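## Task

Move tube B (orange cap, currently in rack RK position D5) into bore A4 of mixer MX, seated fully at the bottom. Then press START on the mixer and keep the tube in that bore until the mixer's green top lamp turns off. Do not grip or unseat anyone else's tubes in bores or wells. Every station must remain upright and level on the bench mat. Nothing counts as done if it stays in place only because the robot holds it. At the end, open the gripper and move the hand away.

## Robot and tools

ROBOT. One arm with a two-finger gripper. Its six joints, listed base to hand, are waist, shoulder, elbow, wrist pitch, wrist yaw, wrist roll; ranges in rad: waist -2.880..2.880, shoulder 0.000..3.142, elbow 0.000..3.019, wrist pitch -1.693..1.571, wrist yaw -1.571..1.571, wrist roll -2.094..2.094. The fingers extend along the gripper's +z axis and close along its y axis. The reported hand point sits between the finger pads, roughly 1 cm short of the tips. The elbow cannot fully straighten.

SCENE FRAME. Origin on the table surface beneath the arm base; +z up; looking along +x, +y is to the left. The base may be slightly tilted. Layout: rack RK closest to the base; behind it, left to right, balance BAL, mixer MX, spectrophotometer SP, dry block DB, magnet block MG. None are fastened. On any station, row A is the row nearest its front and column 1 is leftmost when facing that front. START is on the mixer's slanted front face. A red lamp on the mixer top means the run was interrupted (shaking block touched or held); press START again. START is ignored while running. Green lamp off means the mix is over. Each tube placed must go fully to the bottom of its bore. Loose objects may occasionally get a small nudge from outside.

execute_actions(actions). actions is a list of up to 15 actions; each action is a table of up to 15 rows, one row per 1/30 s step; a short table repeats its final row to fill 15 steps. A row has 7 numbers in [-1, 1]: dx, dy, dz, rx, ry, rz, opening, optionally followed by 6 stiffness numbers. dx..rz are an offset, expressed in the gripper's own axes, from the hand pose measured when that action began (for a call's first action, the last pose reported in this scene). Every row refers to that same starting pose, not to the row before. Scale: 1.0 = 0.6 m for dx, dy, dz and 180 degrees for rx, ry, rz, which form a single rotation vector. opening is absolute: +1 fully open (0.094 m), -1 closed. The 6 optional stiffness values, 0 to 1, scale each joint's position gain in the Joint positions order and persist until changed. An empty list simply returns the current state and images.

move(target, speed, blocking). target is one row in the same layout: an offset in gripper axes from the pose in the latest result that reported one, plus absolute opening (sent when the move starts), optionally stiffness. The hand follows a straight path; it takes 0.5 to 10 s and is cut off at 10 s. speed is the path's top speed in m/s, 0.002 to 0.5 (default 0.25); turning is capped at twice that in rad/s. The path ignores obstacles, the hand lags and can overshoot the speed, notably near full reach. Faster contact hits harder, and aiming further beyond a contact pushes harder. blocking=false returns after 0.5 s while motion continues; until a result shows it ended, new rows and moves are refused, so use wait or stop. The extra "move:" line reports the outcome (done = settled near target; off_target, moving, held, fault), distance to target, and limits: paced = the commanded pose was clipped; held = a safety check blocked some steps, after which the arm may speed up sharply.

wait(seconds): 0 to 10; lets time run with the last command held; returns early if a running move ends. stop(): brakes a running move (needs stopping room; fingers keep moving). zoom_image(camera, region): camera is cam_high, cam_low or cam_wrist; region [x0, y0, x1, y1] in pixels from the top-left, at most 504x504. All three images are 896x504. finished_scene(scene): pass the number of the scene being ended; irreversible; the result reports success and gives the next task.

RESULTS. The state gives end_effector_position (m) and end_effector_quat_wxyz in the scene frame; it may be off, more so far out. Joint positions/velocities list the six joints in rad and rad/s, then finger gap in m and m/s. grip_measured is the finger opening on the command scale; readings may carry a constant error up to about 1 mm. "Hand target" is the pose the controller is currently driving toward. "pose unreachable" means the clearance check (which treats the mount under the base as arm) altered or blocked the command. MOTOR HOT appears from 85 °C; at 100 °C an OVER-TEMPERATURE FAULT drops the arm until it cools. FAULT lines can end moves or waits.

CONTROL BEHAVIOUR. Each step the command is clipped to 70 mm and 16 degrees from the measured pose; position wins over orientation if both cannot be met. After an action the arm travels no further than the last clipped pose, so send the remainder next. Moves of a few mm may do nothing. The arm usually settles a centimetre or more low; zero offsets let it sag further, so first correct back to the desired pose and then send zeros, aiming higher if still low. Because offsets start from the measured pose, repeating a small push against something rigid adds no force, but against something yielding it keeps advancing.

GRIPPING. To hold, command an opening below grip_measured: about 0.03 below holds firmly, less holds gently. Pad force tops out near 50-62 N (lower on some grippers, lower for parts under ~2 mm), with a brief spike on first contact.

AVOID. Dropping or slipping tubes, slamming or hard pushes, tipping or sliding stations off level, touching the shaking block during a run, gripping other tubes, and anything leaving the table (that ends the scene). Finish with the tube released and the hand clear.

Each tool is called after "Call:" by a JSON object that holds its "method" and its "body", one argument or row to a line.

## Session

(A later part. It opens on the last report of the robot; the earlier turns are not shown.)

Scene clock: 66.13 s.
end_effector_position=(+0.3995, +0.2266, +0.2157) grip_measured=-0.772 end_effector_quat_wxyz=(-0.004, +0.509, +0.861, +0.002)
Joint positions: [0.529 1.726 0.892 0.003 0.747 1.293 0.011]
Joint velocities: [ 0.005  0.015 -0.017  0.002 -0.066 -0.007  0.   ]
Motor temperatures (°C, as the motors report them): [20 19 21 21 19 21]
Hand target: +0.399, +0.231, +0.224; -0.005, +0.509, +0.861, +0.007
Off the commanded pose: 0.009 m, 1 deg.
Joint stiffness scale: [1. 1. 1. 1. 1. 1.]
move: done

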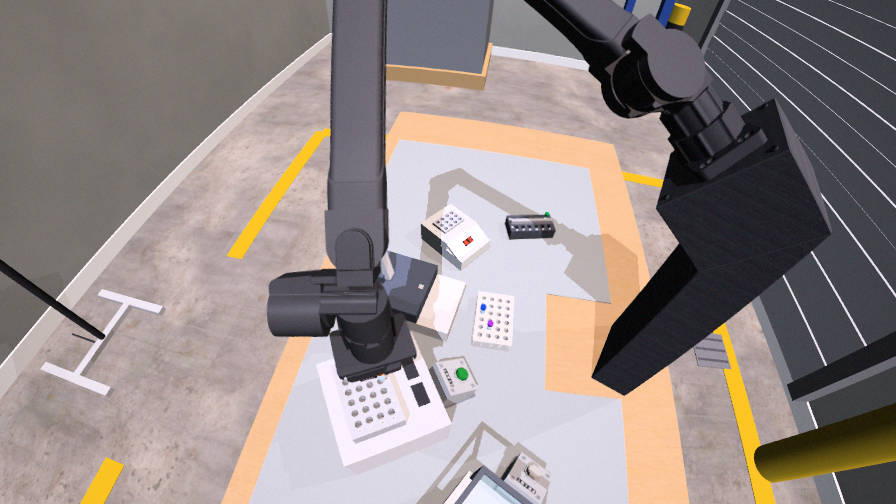

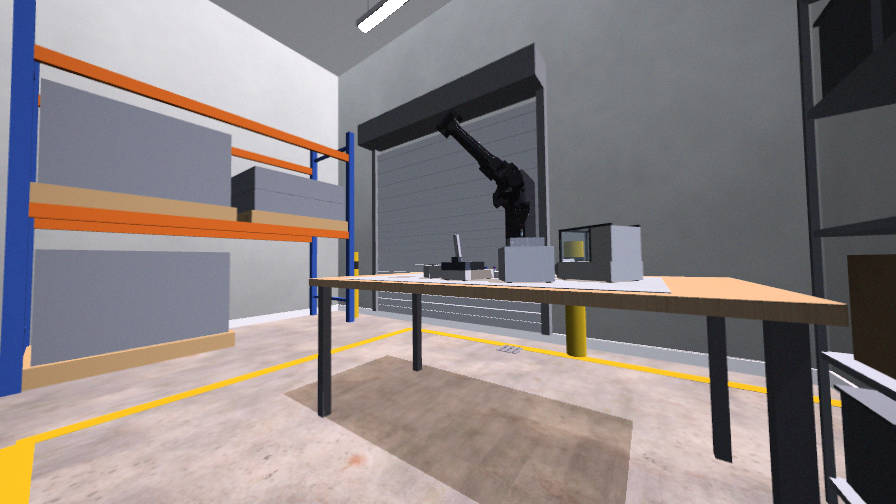

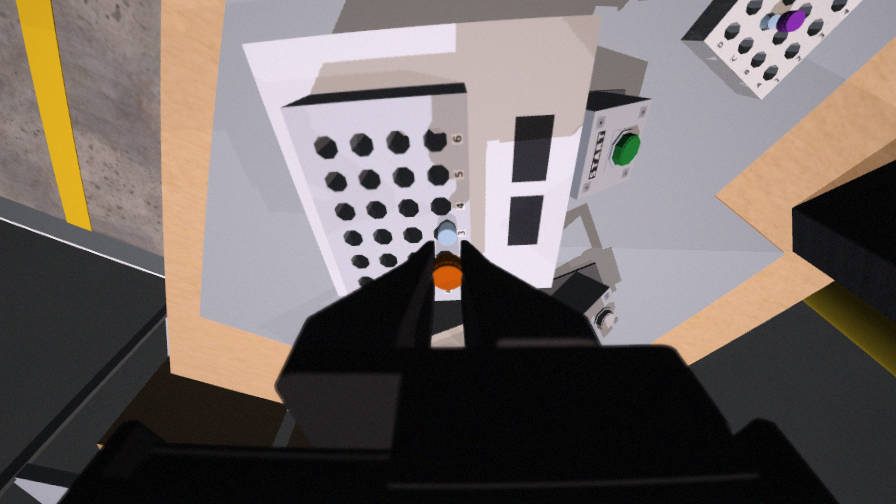

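Call:
{"method": "move", "body": {
  "target": [-0.013,-0.013,0.04,0.009,-0.007,0,-0.79],
  "speed": 0.02
}}

Call:
{"method": "zoom_image", "body": {
  "camera": "cam_wrist",
  "region": [350,130,550,290]
}}

Scene clock: 70.50 s.
end_effector_position=(+0.4018, +0.2247, +0.2085) grip_measured=-0.772 end_effector_quat_wxyz=(-0.001, +0.510, +0.860, -0.001)
Joint positions: [0.517 1.74  0.902 0.016 0.747 1.282 0.011]
Joint velocities: [-0.005 -0.024  0.007 -0.012  0.022  0.007 -0.   ]
Motor temperatures (°C, as the motors report them): [20 19 21 21 19 21]
Hand target: +0.396, +0.216, +0.192; -0.002, +0.509, +0.861, -0.016
Off the commanded pose: 0.020 m, 2 deg.
Joint stiffness scale: [1. 1. 1. 1. 1. 1.]
move: off_target

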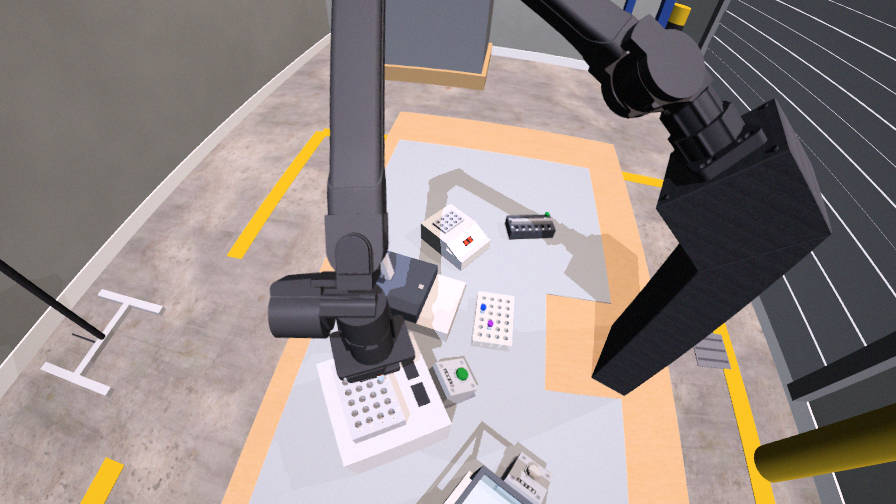

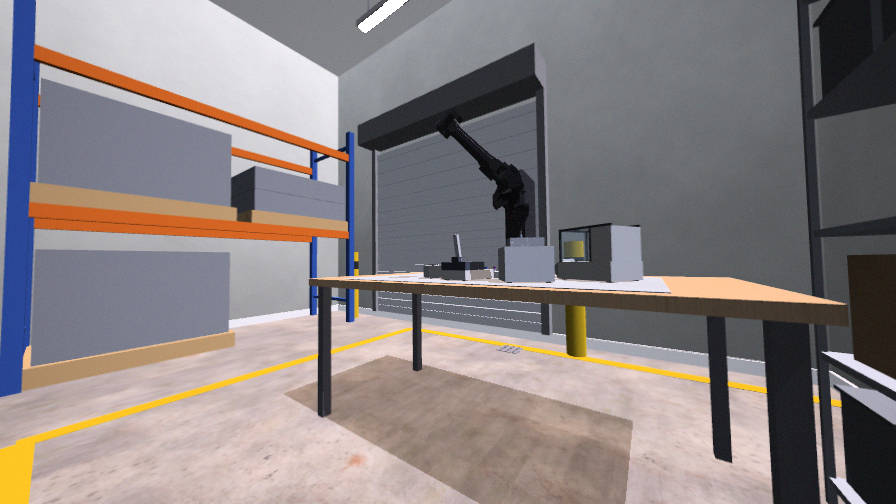

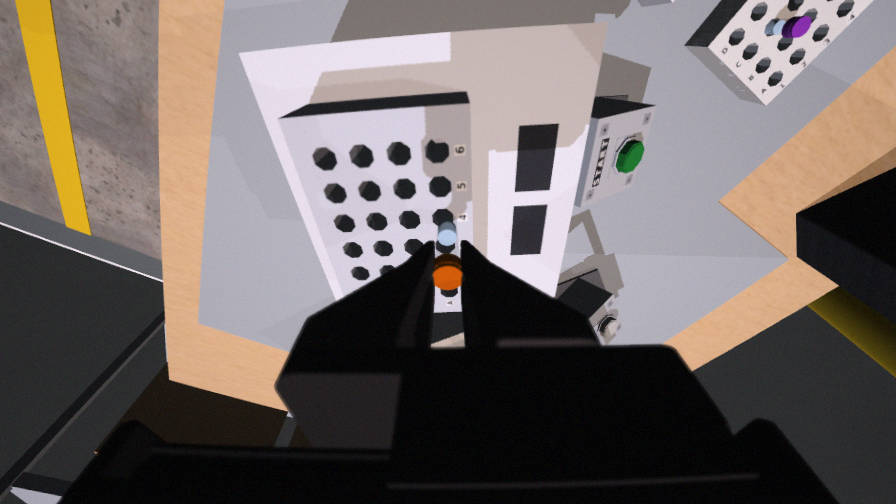

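Region (350, 130, 550, 290) of cam_wrist's 896x504 image, scaled by 2.520, with more detail than that image has; it fills the top 403 rows of this view, and the rest is white.

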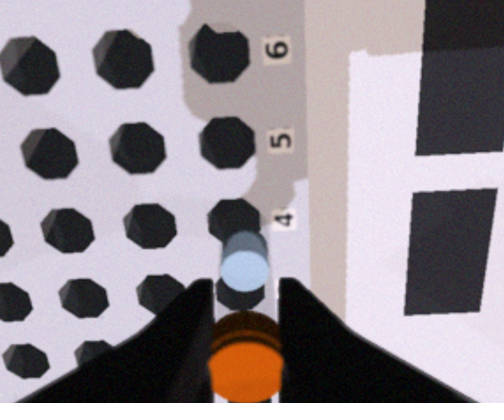

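Call:
{"method": "execute_actions", "body": {
  "actions": [
    [[-0.01,-0.012,0.029,0.008,-0.004,0,-0.79]],
    [[-0.008,-0.016,0.038,0.008,-0.004,0,-0.79]],
    [[-0.008,-0.016,0.038,0.008,-0.004,0,-0.79]]
  ]
}}

Call:
{"method": "zoom_image", "body": {
  "camera": "cam_wrist",
  "region": [350,130,550,290]
}}

Scene clock: 74.33 s.
end_effector_position=(+0.4065, +0.2259, +0.2060) grip_measured=-0.772 end_effector_quat_wxyz=(+0.002, +0.509, +0.861, +0.004)
Joint positions: [0.512 1.745 0.909 0.032 0.742 1.266 0.011]
Joint velocities: [-0.005 -0.005 -0.002 -0.017 -0.037 -0.022  0.   ]
Motor temperatures (°C, as the motors report them): [20 19 21 21 19 21]
Hand target: +0.399, +0.216, +0.184; +0.000, +0.511, +0.859, -0.012
Off the commanded pose: 0.026 m, 2 deg.
Joint stiffness scale: [1. 1. 1. 1. 1. 1.]

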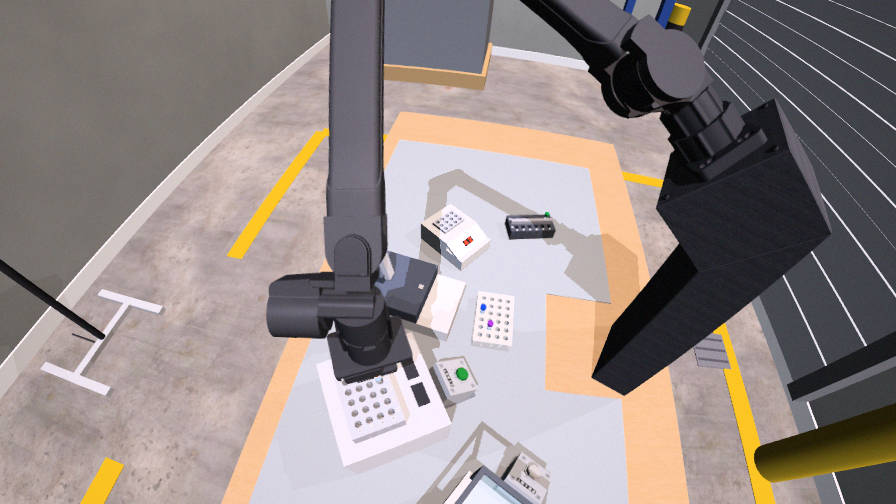

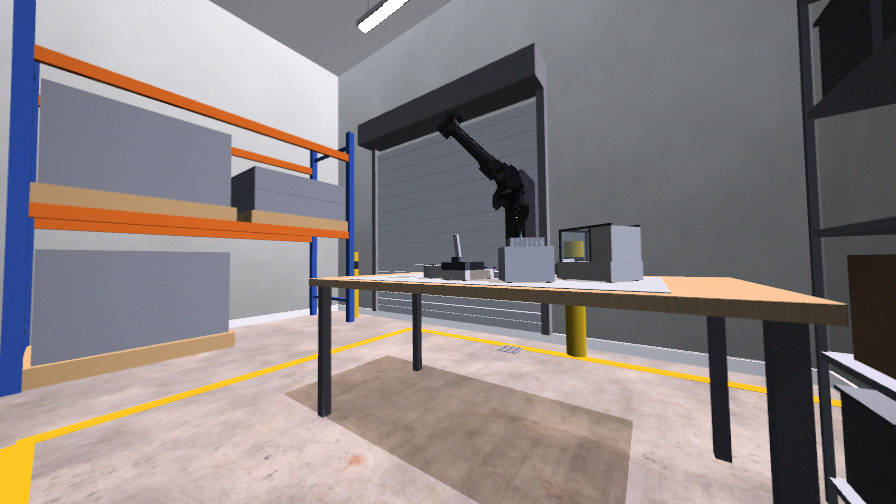

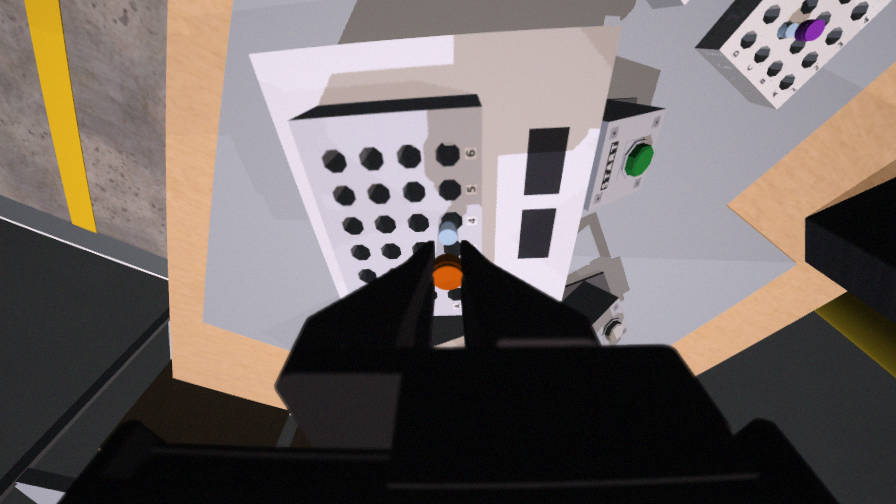

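Region (350, 130, 550, 290) of cam_wrist's 896x504 image, scaled by 2.520, with more detail than that image has; it fills the top 403 rows of this view, and the rest is white.

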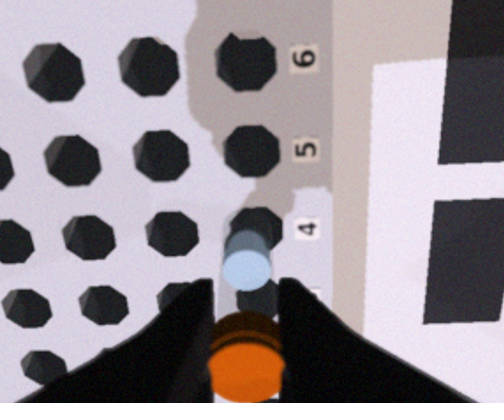

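Call:
{"method": "execute_actions", "body": {
  "actions": [
    [[-0.02,-0.022,0.022,0.012,-0.016,0,-0.79]],
    [[-0.01,-0.02,0.03,0.011,-0.006,0,-0.79]]
  ]
}}

Call:
{"method": "zoom_image", "body": {
  "camera": "cam_wrist",
  "region": [350,130,550,290]
}}

Scene clock: 77.77 s.
end_effector_position=(+0.4073, +0.2213, +0.2060) grip_measured=-0.772 end_effector_quat_wxyz=(+0.011, +0.509, +0.860, -0.006)
Joint positions: [0.512 1.745 0.909 0.033 0.769 1.266 0.011]
Joint velocities: [-0.015 -0.005 -0.012 -0.012  0.037  0.007  0.001]
Motor temperatures (°C, as the motors report them): [20 19 21 21 19 21]
Hand target: +0.400, +0.209, +0.189; +0.011, +0.509, +0.860, -0.026
Off the commanded pose: 0.023 m, 2 deg.
Joint stiffness scale: [1. 1. 1. 1. 1. 1.]

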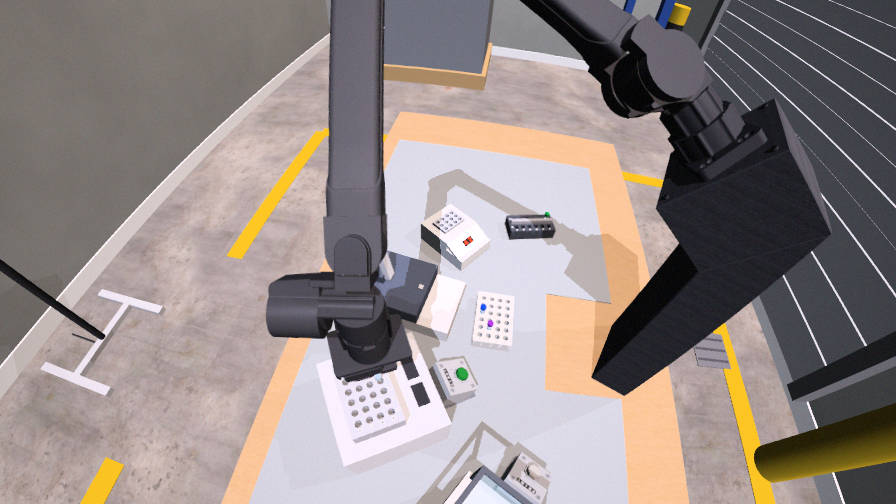

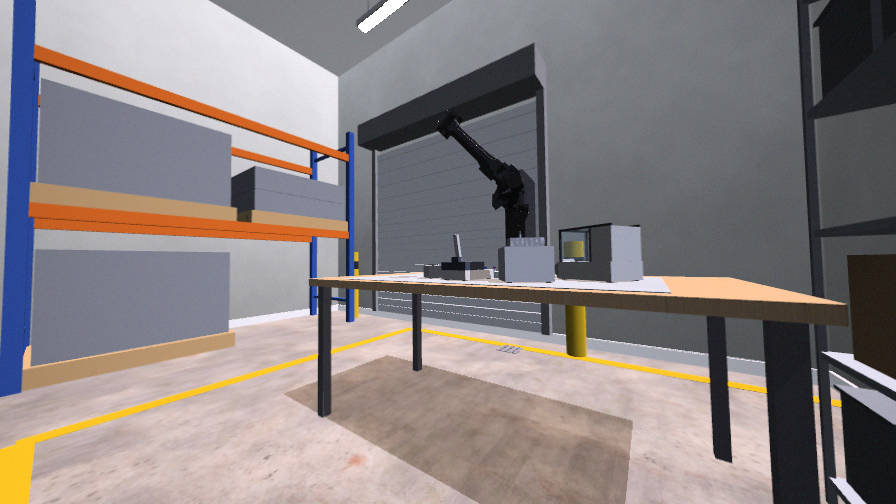

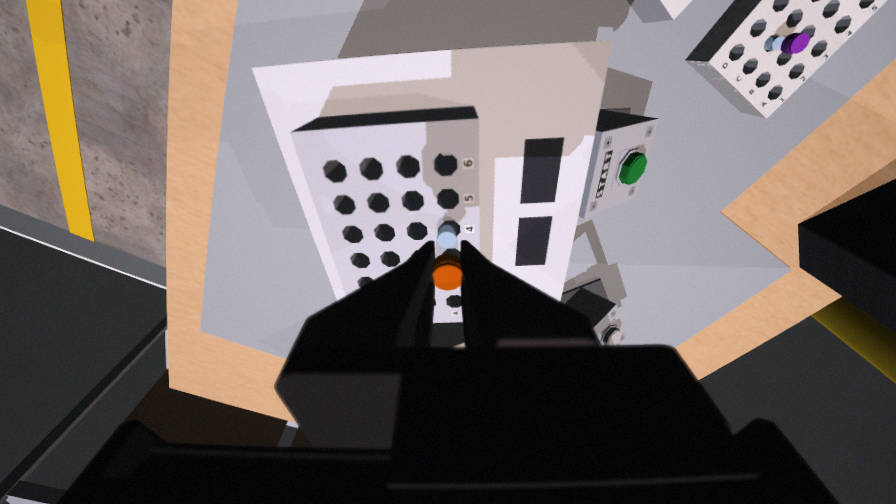

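Region (350, 130, 550, 290) of cam_wrist's 896x504 image, scaled by 2.520, with more detail than that image has; it fills the top 403 rows of this view, and the rest is white.

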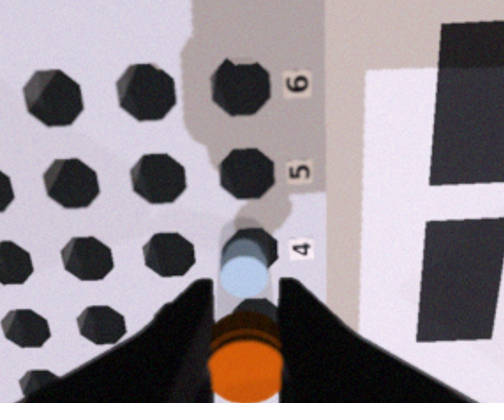

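Call:
{"method": "execute_actions", "body": {
  "actions": [
    [[-0.01,-0.022,0.04,0.012,-0.006,0,-0.79]],
    [[-0.007,-0.019,0.04,0.01,-0.004,0,-0.79]]
  ]
}}

Call:
{"method": "zoom_image", "body": {
  "camera": "cam_wrist",
  "region": [350,130,550,290]
}}

Scene clock: 80.70 s.
end_effector_position=(+0.4076, +0.2229, +0.2060) grip_measured=-0.772 end_effector_quat_wxyz=(+0.009, +0.508, +0.861, -0.002)
Joint positions: [0.512 1.745 0.909 0.036 0.76  1.261 0.011]
Joint velocities: [-0.005 -0.005 -0.027 -0.002  0.022  0.007  0.   ]
Motor temperatures (°C, as the motors report them): [20 19 21 21 19 21]
Hand target: +0.399, +0.212, +0.183; +0.008, +0.509, +0.860, -0.021
Off the commanded pose: 0.027 m, 2 deg.
Joint stiffness scale: [1. 1. 1. 1. 1. 1.]

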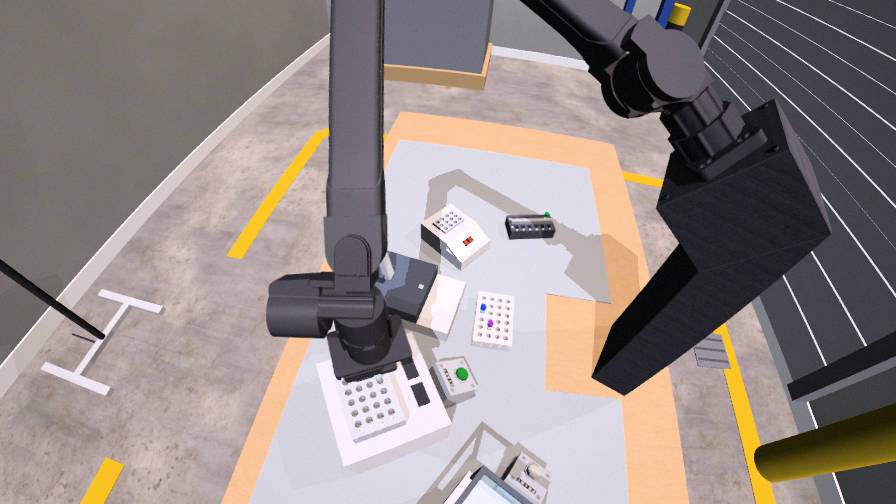

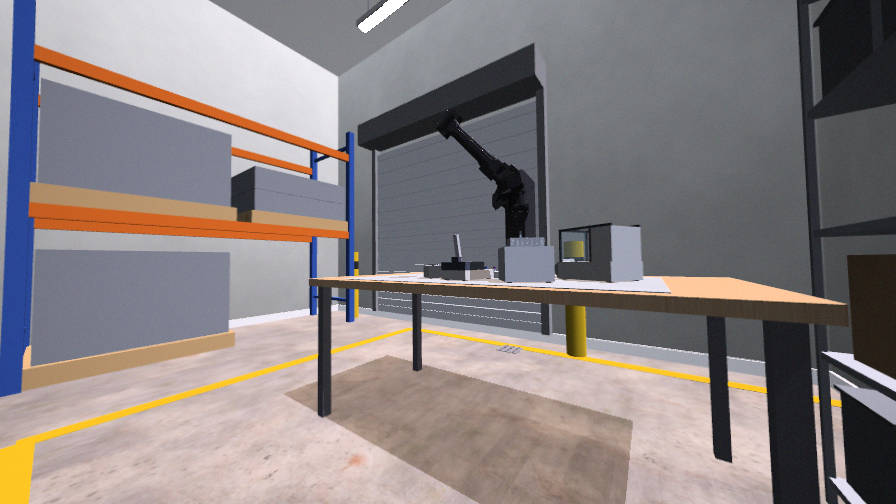

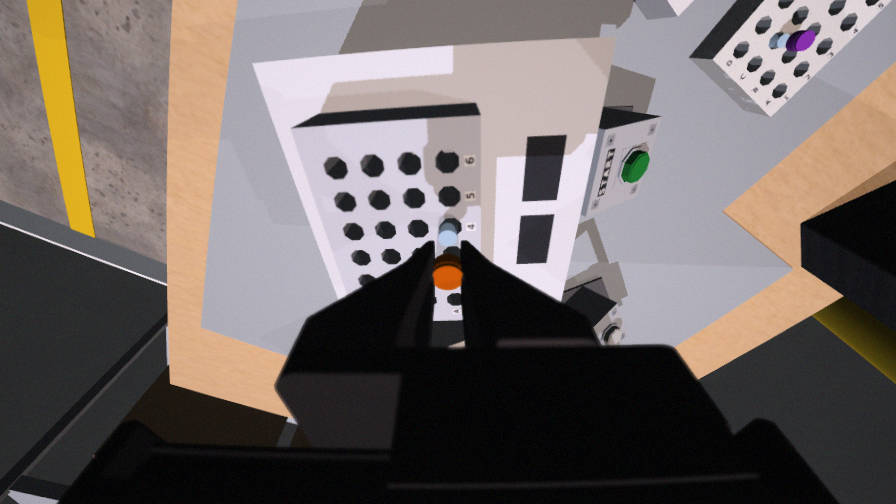

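Region (350, 130, 550, 290) of cam_wrist's 896x504 image, scaled by 2.520, with more detail than that image has; it fills the top 403 rows of this view, and the rest is white.

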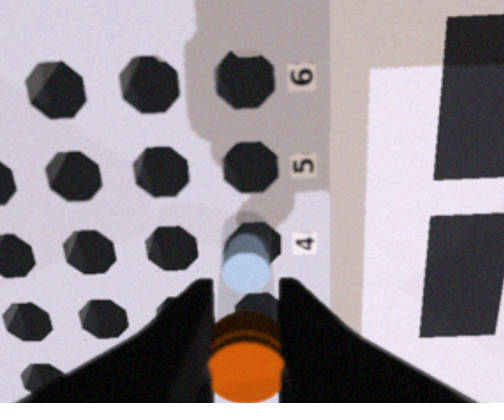

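Call:
{"method": "execute_actions", "body": {
  "actions": [
    [[-0.003,-0.03,0.03,0.02,0.0,0,-0.79]],
    [[-0.007,-0.024,0.034,0.014,-0.004,0,-0.79]]
  ]
}}

Call:
{"method": "zoom_image", "body": {
  "camera": "cam_wrist",
  "region": [350,130,550,290]
}}

Scene clock: 85.20 s.
end_effector_position=(+0.4066, +0.2232, +0.2059) grip_measured=-0.772 end_effector_quat_wxyz=(+0.003, +0.507, +0.862, -0.006)
Joint positions: [0.512 1.745 0.917 0.007 0.757 1.273 0.011]
Joint velocities: [-0.015 -0.005 -0.002  0.002 -0.007  0.007 -0.   ]
Motor temperatures (°C, as the motors report them): [20 19 21 21 19 21]
Hand target: +0.395, +0.212, +0.187; -0.003, +0.507, +0.861, -0.028
Off the commanded pose: 0.026 m, 3 deg.
Joint stiffness scale: [1. 1. 1. 1. 1. 1.]

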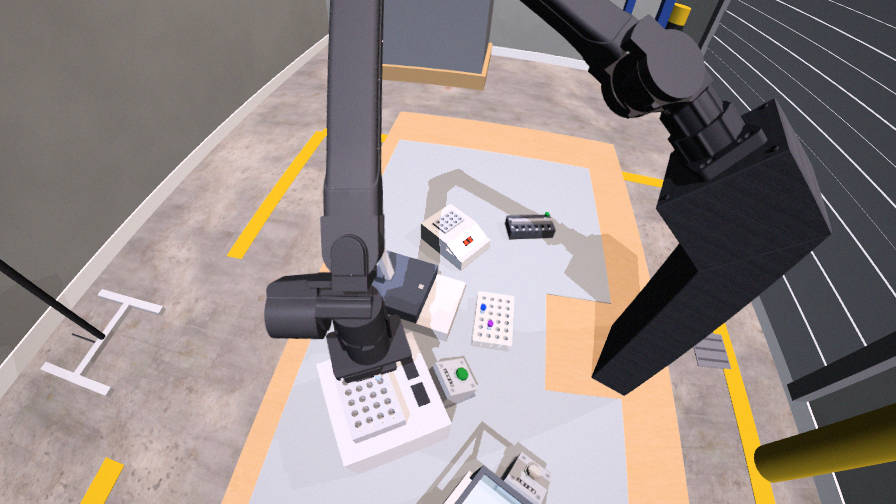

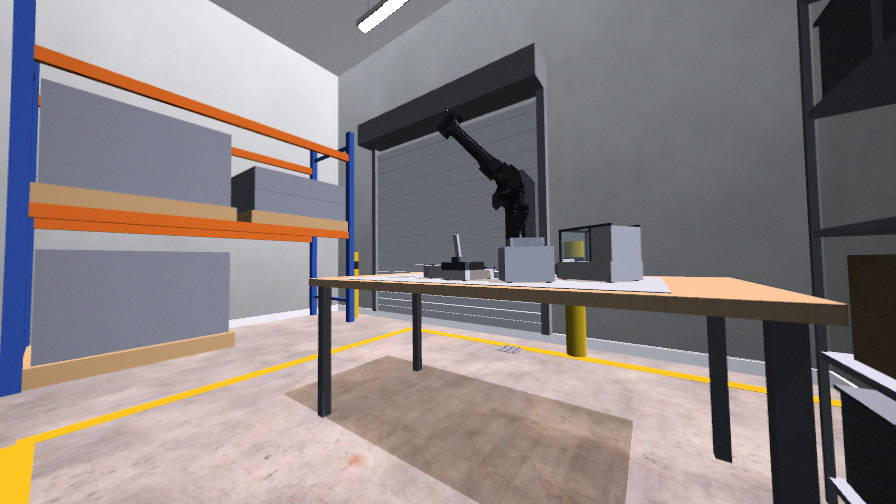

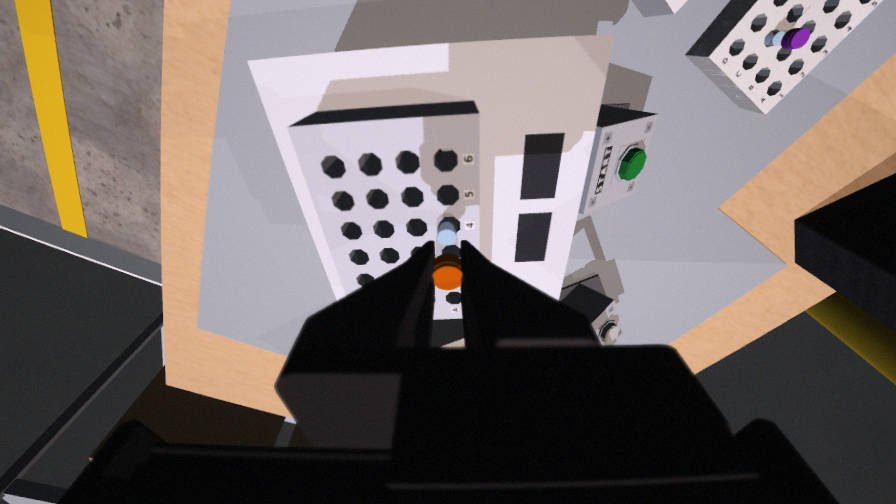

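Region (350, 130, 550, 290) of cam_wrist's 896x504 image, scaled by 2.520, with more detail than that image has; it fills the top 403 rows of this view, and the rest is white.

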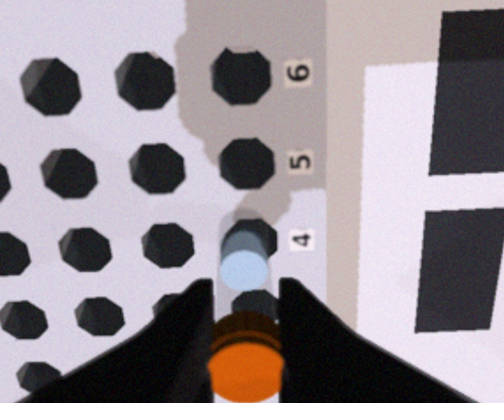

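Call:
{"method": "execute_actions", "body": {
  "actions": [
    [[0.002,-0.036,0.022,0.02,0.004,0,-0.79]],
    [[-0.006,-0.028,0.03,0.014,-0.004,0,-0.79]]
  ]
}}

Call:
{"method": "zoom_image", "body": {
  "camera": "cam_wrist",
  "region": [350,130,550,290]
}}

Scene clock: 88.53 s.
end_effector_position=(+0.4016, +0.2233, +0.2060) grip_measured=-0.772 end_effector_quat_wxyz=(-0.006, +0.508, +0.861, -0.010)
Joint positions: [ 0.512  1.745  0.918 -0.02   0.751  1.293  0.011]
Joint velocities: [-0.015  0.005  0.017 -0.007 -0.095 -0.007  0.   ]
Motor temperatures (°C, as the motors report them): [20 19 21 21 19 21]
Hand target: +0.388, +0.212, +0.189; -0.012, +0.508, +0.861, -0.032
Off the commanded pose: 0.025 m, 3 deg.
Joint stiffness scale: [1. 1. 1. 1. 1. 1.]

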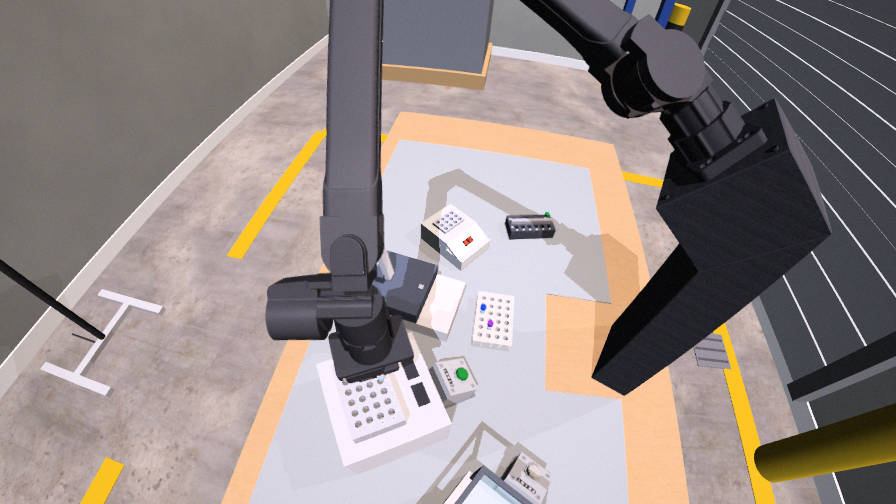

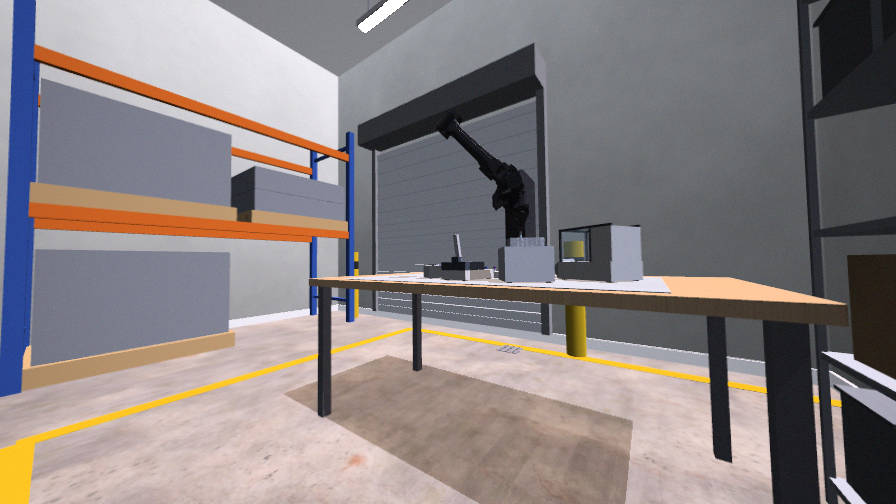

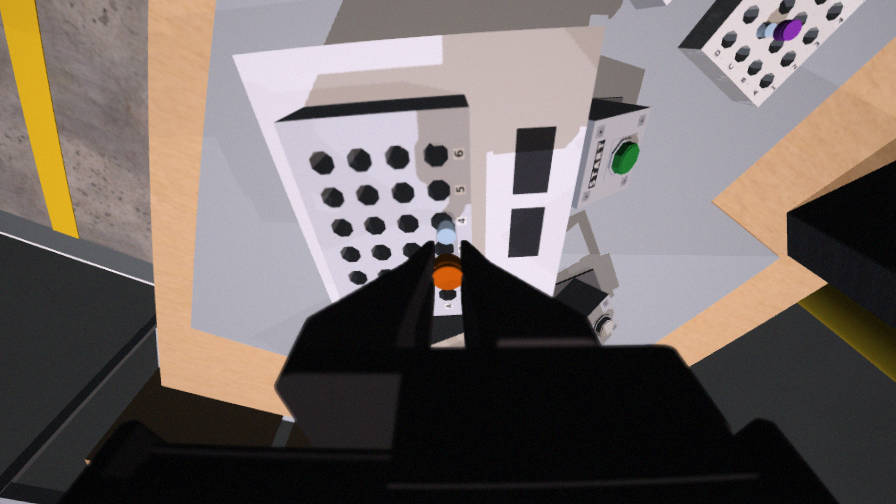

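Region (350, 130, 550, 290) of cam_wrist's 896x504 image, scaled by 2.520, with more detail than that image has; it fills the top 403 rows of this view, and the rest is white.

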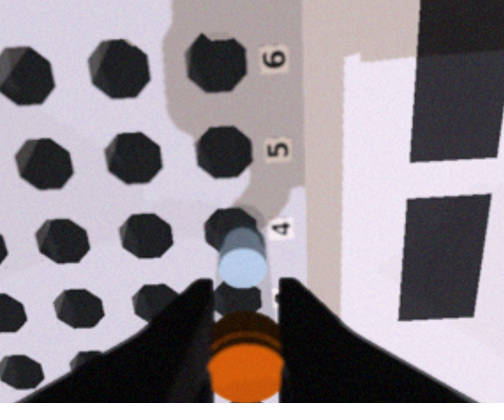

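Overshot; creep +y while pressing down.

Call:
{"method": "execute_actions", "body": {
  "actions": [
    [[-0.008,-0.017,0.04,0.008,-0.005,0,-0.79]],
    [[-0.008,-0.017,0.04,0.008,-0.005,0,-0.79]],
    [[-0.008,-0.017,0.04,0.008,-0.005,0,-0.79]]
  ]
}}

Call:
{"method": "zoom_image", "body": {
  "camera": "cam_wrist",
  "region": [350,130,550,290]
}}

Scene clock: 93.43 s.
end_effector_position=(+0.4058, +0.2244, +0.2057) grip_measured=-0.772 end_effector_quat_wxyz=(-0.001, +0.502, +0.865, -0.005)
Joint positions: [0.512 1.746 0.918 0.001 0.751 1.265 0.011]
Joint velocities: [-0.005 -0.005 -0.012  0.017  0.022 -0.022  0.001]
Motor temperatures (°C, as the motors report them): [20 19 21 21 19 21]
Hand target: +0.398, +0.214, +0.183; -0.002, +0.505, +0.863, -0.021
Off the commanded pose: 0.027 m, 2 deg.
Joint stiffness scale: [1. 1. 1. 1. 1. 1.]

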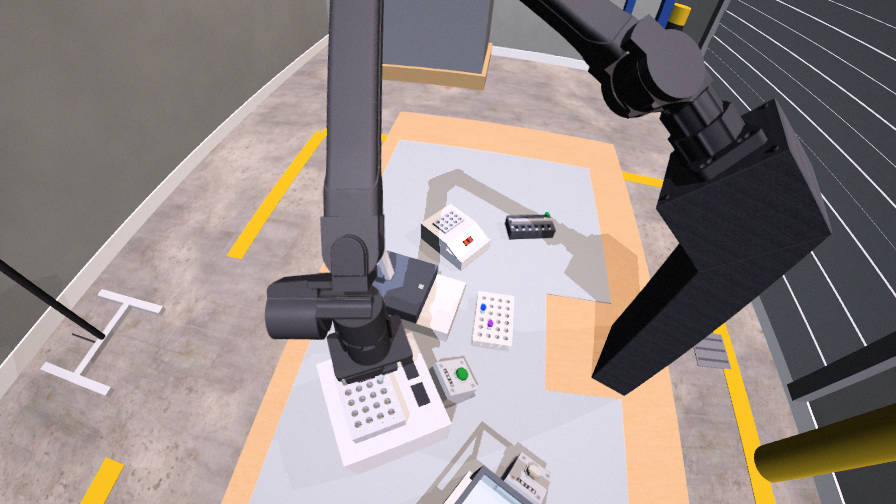

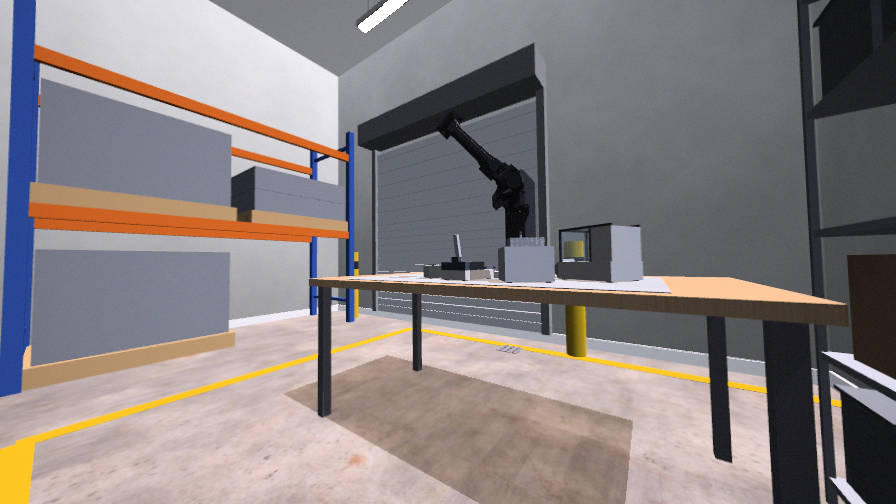

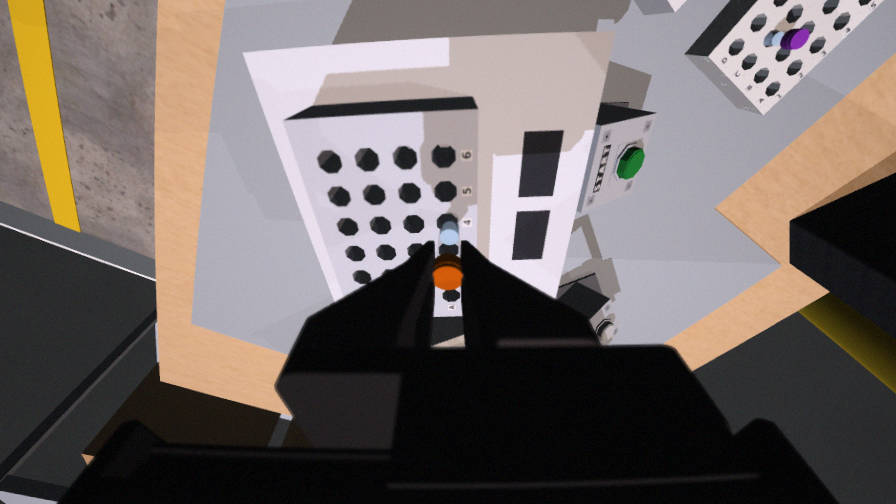

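Region (350, 130, 550, 290) of cam_wrist's 896x504 image, scaled by 2.520, with more detail than that image has; it fills the top 403 rows of this view, and the rest is white.

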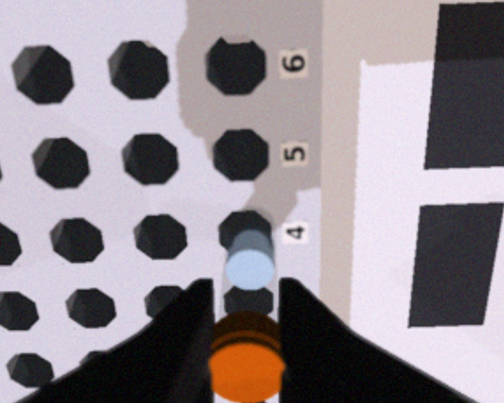

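Now creep +x via yaw (gives slight +y).

Call:
{"method": "execute_actions", "body": {
  "actions": [
    [[-0.005,-0.02,0.038,0.011,-0.002,0,-0.79]],
    [[-0.005,-0.02,0.038,0.011,-0.002,0,-0.79]],
    [[-0.006,-0.02,0.038,0.011,-0.003,0,-0.79]]
  ]
}}

Call:
{"method": "zoom_image", "body": {
  "camera": "cam_wrist",
  "region": [350,130,550,290]
}}

Scene clock: 97.07 s.
end_effector_position=(+0.4057, +0.2248, +0.2057) grip_measured=-0.772 end_effector_quat_wxyz=(-0.002, +0.502, +0.865, -0.004)
Joint positions: [0.512 1.746 0.918 0.001 0.748 1.264 0.011]
Joint velocities: [-0.015 -0.005  0.007 -0.017  0.022 -0.022  0.   ]
Motor temperatures (°C, as the motors report them): [20 19 21 21 19 21]
Hand target: +0.396, +0.215, +0.184; -0.006, +0.502, +0.865, -0.021
Off the commanded pose: 0.026 m, 2 deg.
Joint stiffness scale: [1. 1. 1. 1. 1. 1.]

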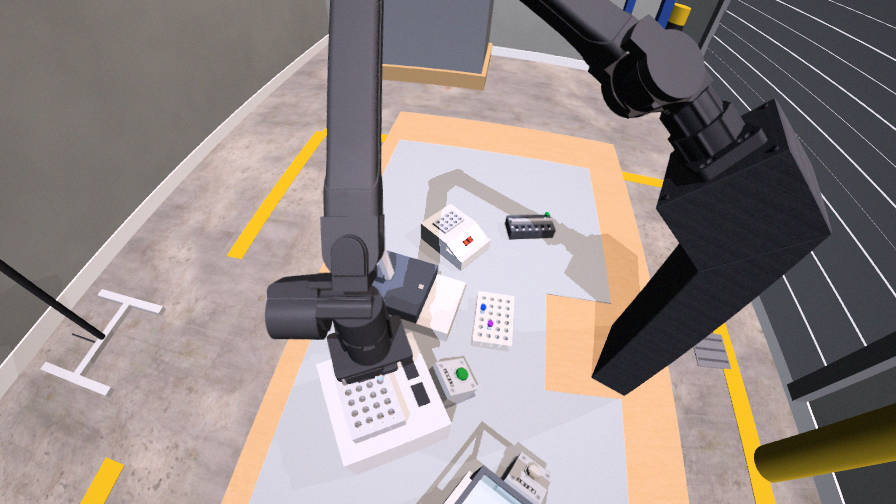

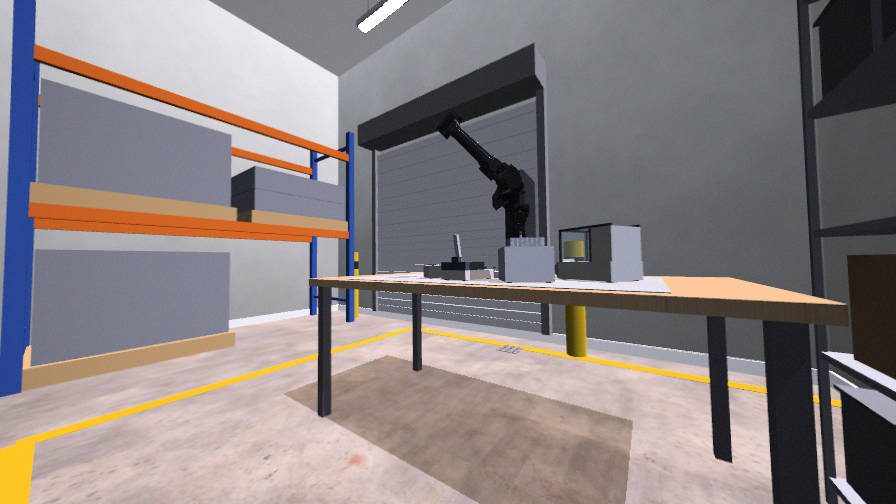

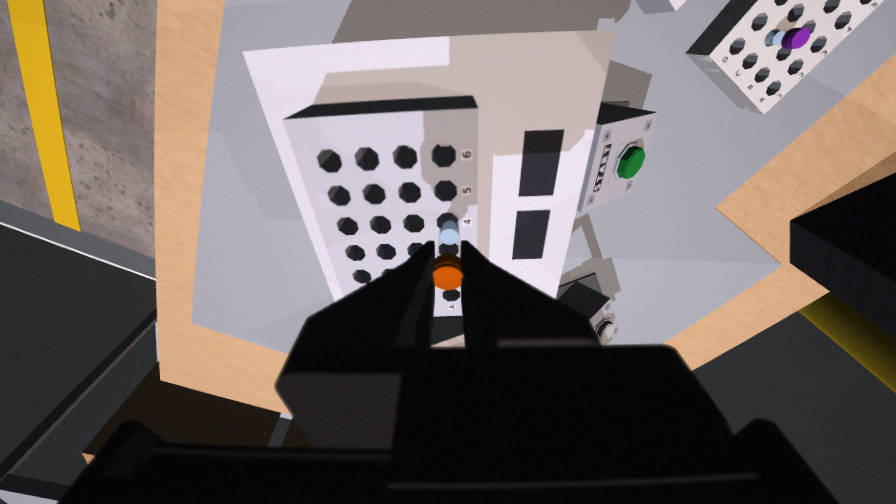

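Region (350, 130, 550, 290) of cam_wrist's 896x504 image, scaled by 2.520, with more detail than that image has; it fills the top 403 rows of this view, and the rest is white.

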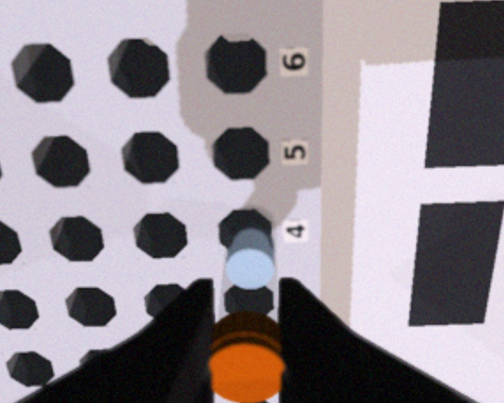

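Call:
{"method": "execute_actions", "body": {
  "actions": [
    [[-0.002,-0.018,0.038,0.009,0.001,0,-0.79]],
    [[-0.002,-0.018,0.038,0.009,0.001,0,-0.79]],
    [[-0.006,-0.02,0.038,0.011,-0.003,0,-0.79]]
  ]
}}

Call:
{"method": "zoom_image", "body": {
  "camera": "cam_wrist",
  "region": [350,130,550,290]
}}

Scene clock: 100.67 s.
end_effector_position=(+0.4038, +0.2254, +0.1890) grip_measured=-0.772 end_effector_quat_wxyz=(-0.010, +0.509, +0.861, -0.003)
Joint positions: [0.486 1.779 0.938 0.018 0.717 1.263 0.011]
Joint velocities: [ 0.005 -0.005  0.002  0.002  0.051 -0.051 -0.   ]
Motor temperatures (°C, as the motors report them): [20 19 21 21 19 21]
Hand target: +0.394, +0.217, +0.172; -0.015, +0.507, +0.862, -0.017
Off the commanded pose: 0.021 m, 2 deg.
Joint stiffness scale: [1. 1. 1. 1. 1. 1.]

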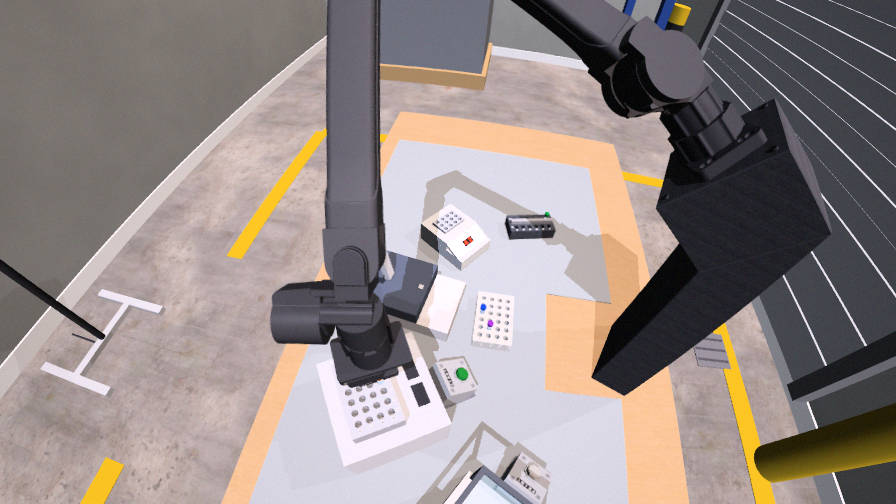

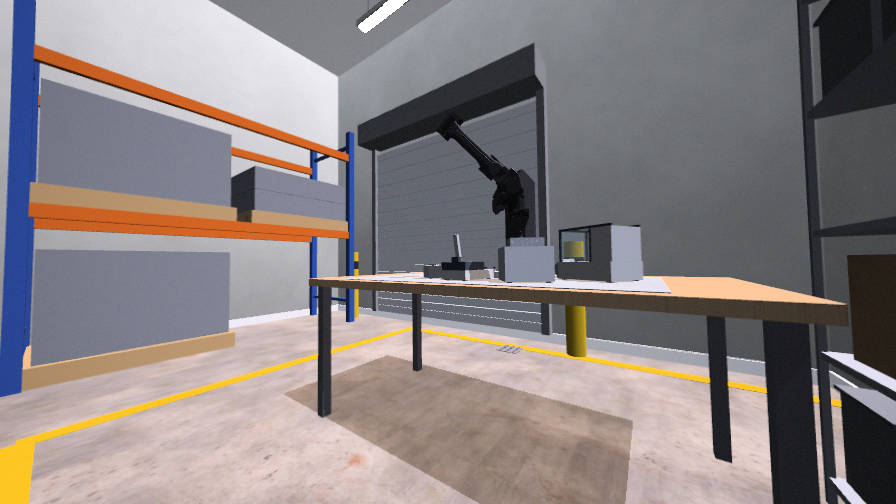

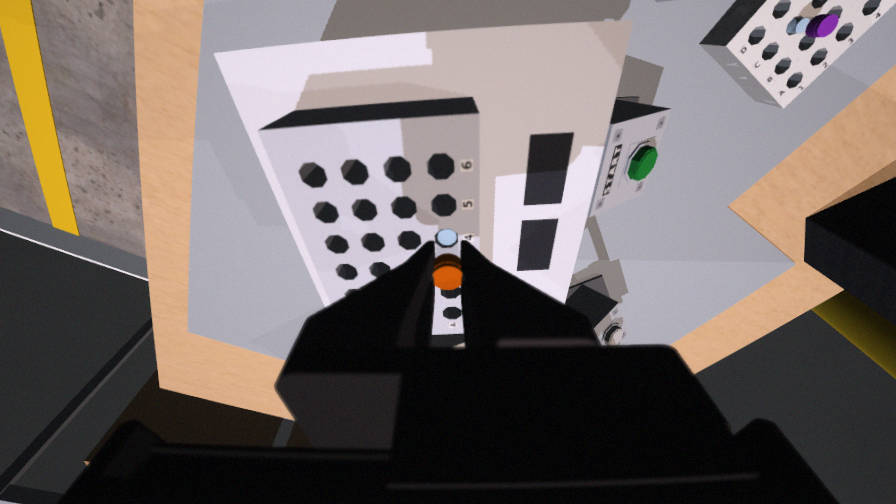

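Region (350, 130, 550, 290) of cam_wrist's 896x504 image, scaled by 2.520, with more detail than that image has; it fills the top 403 rows of this view, and the rest is white.

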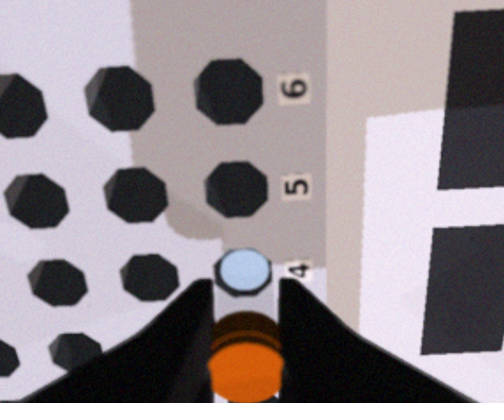

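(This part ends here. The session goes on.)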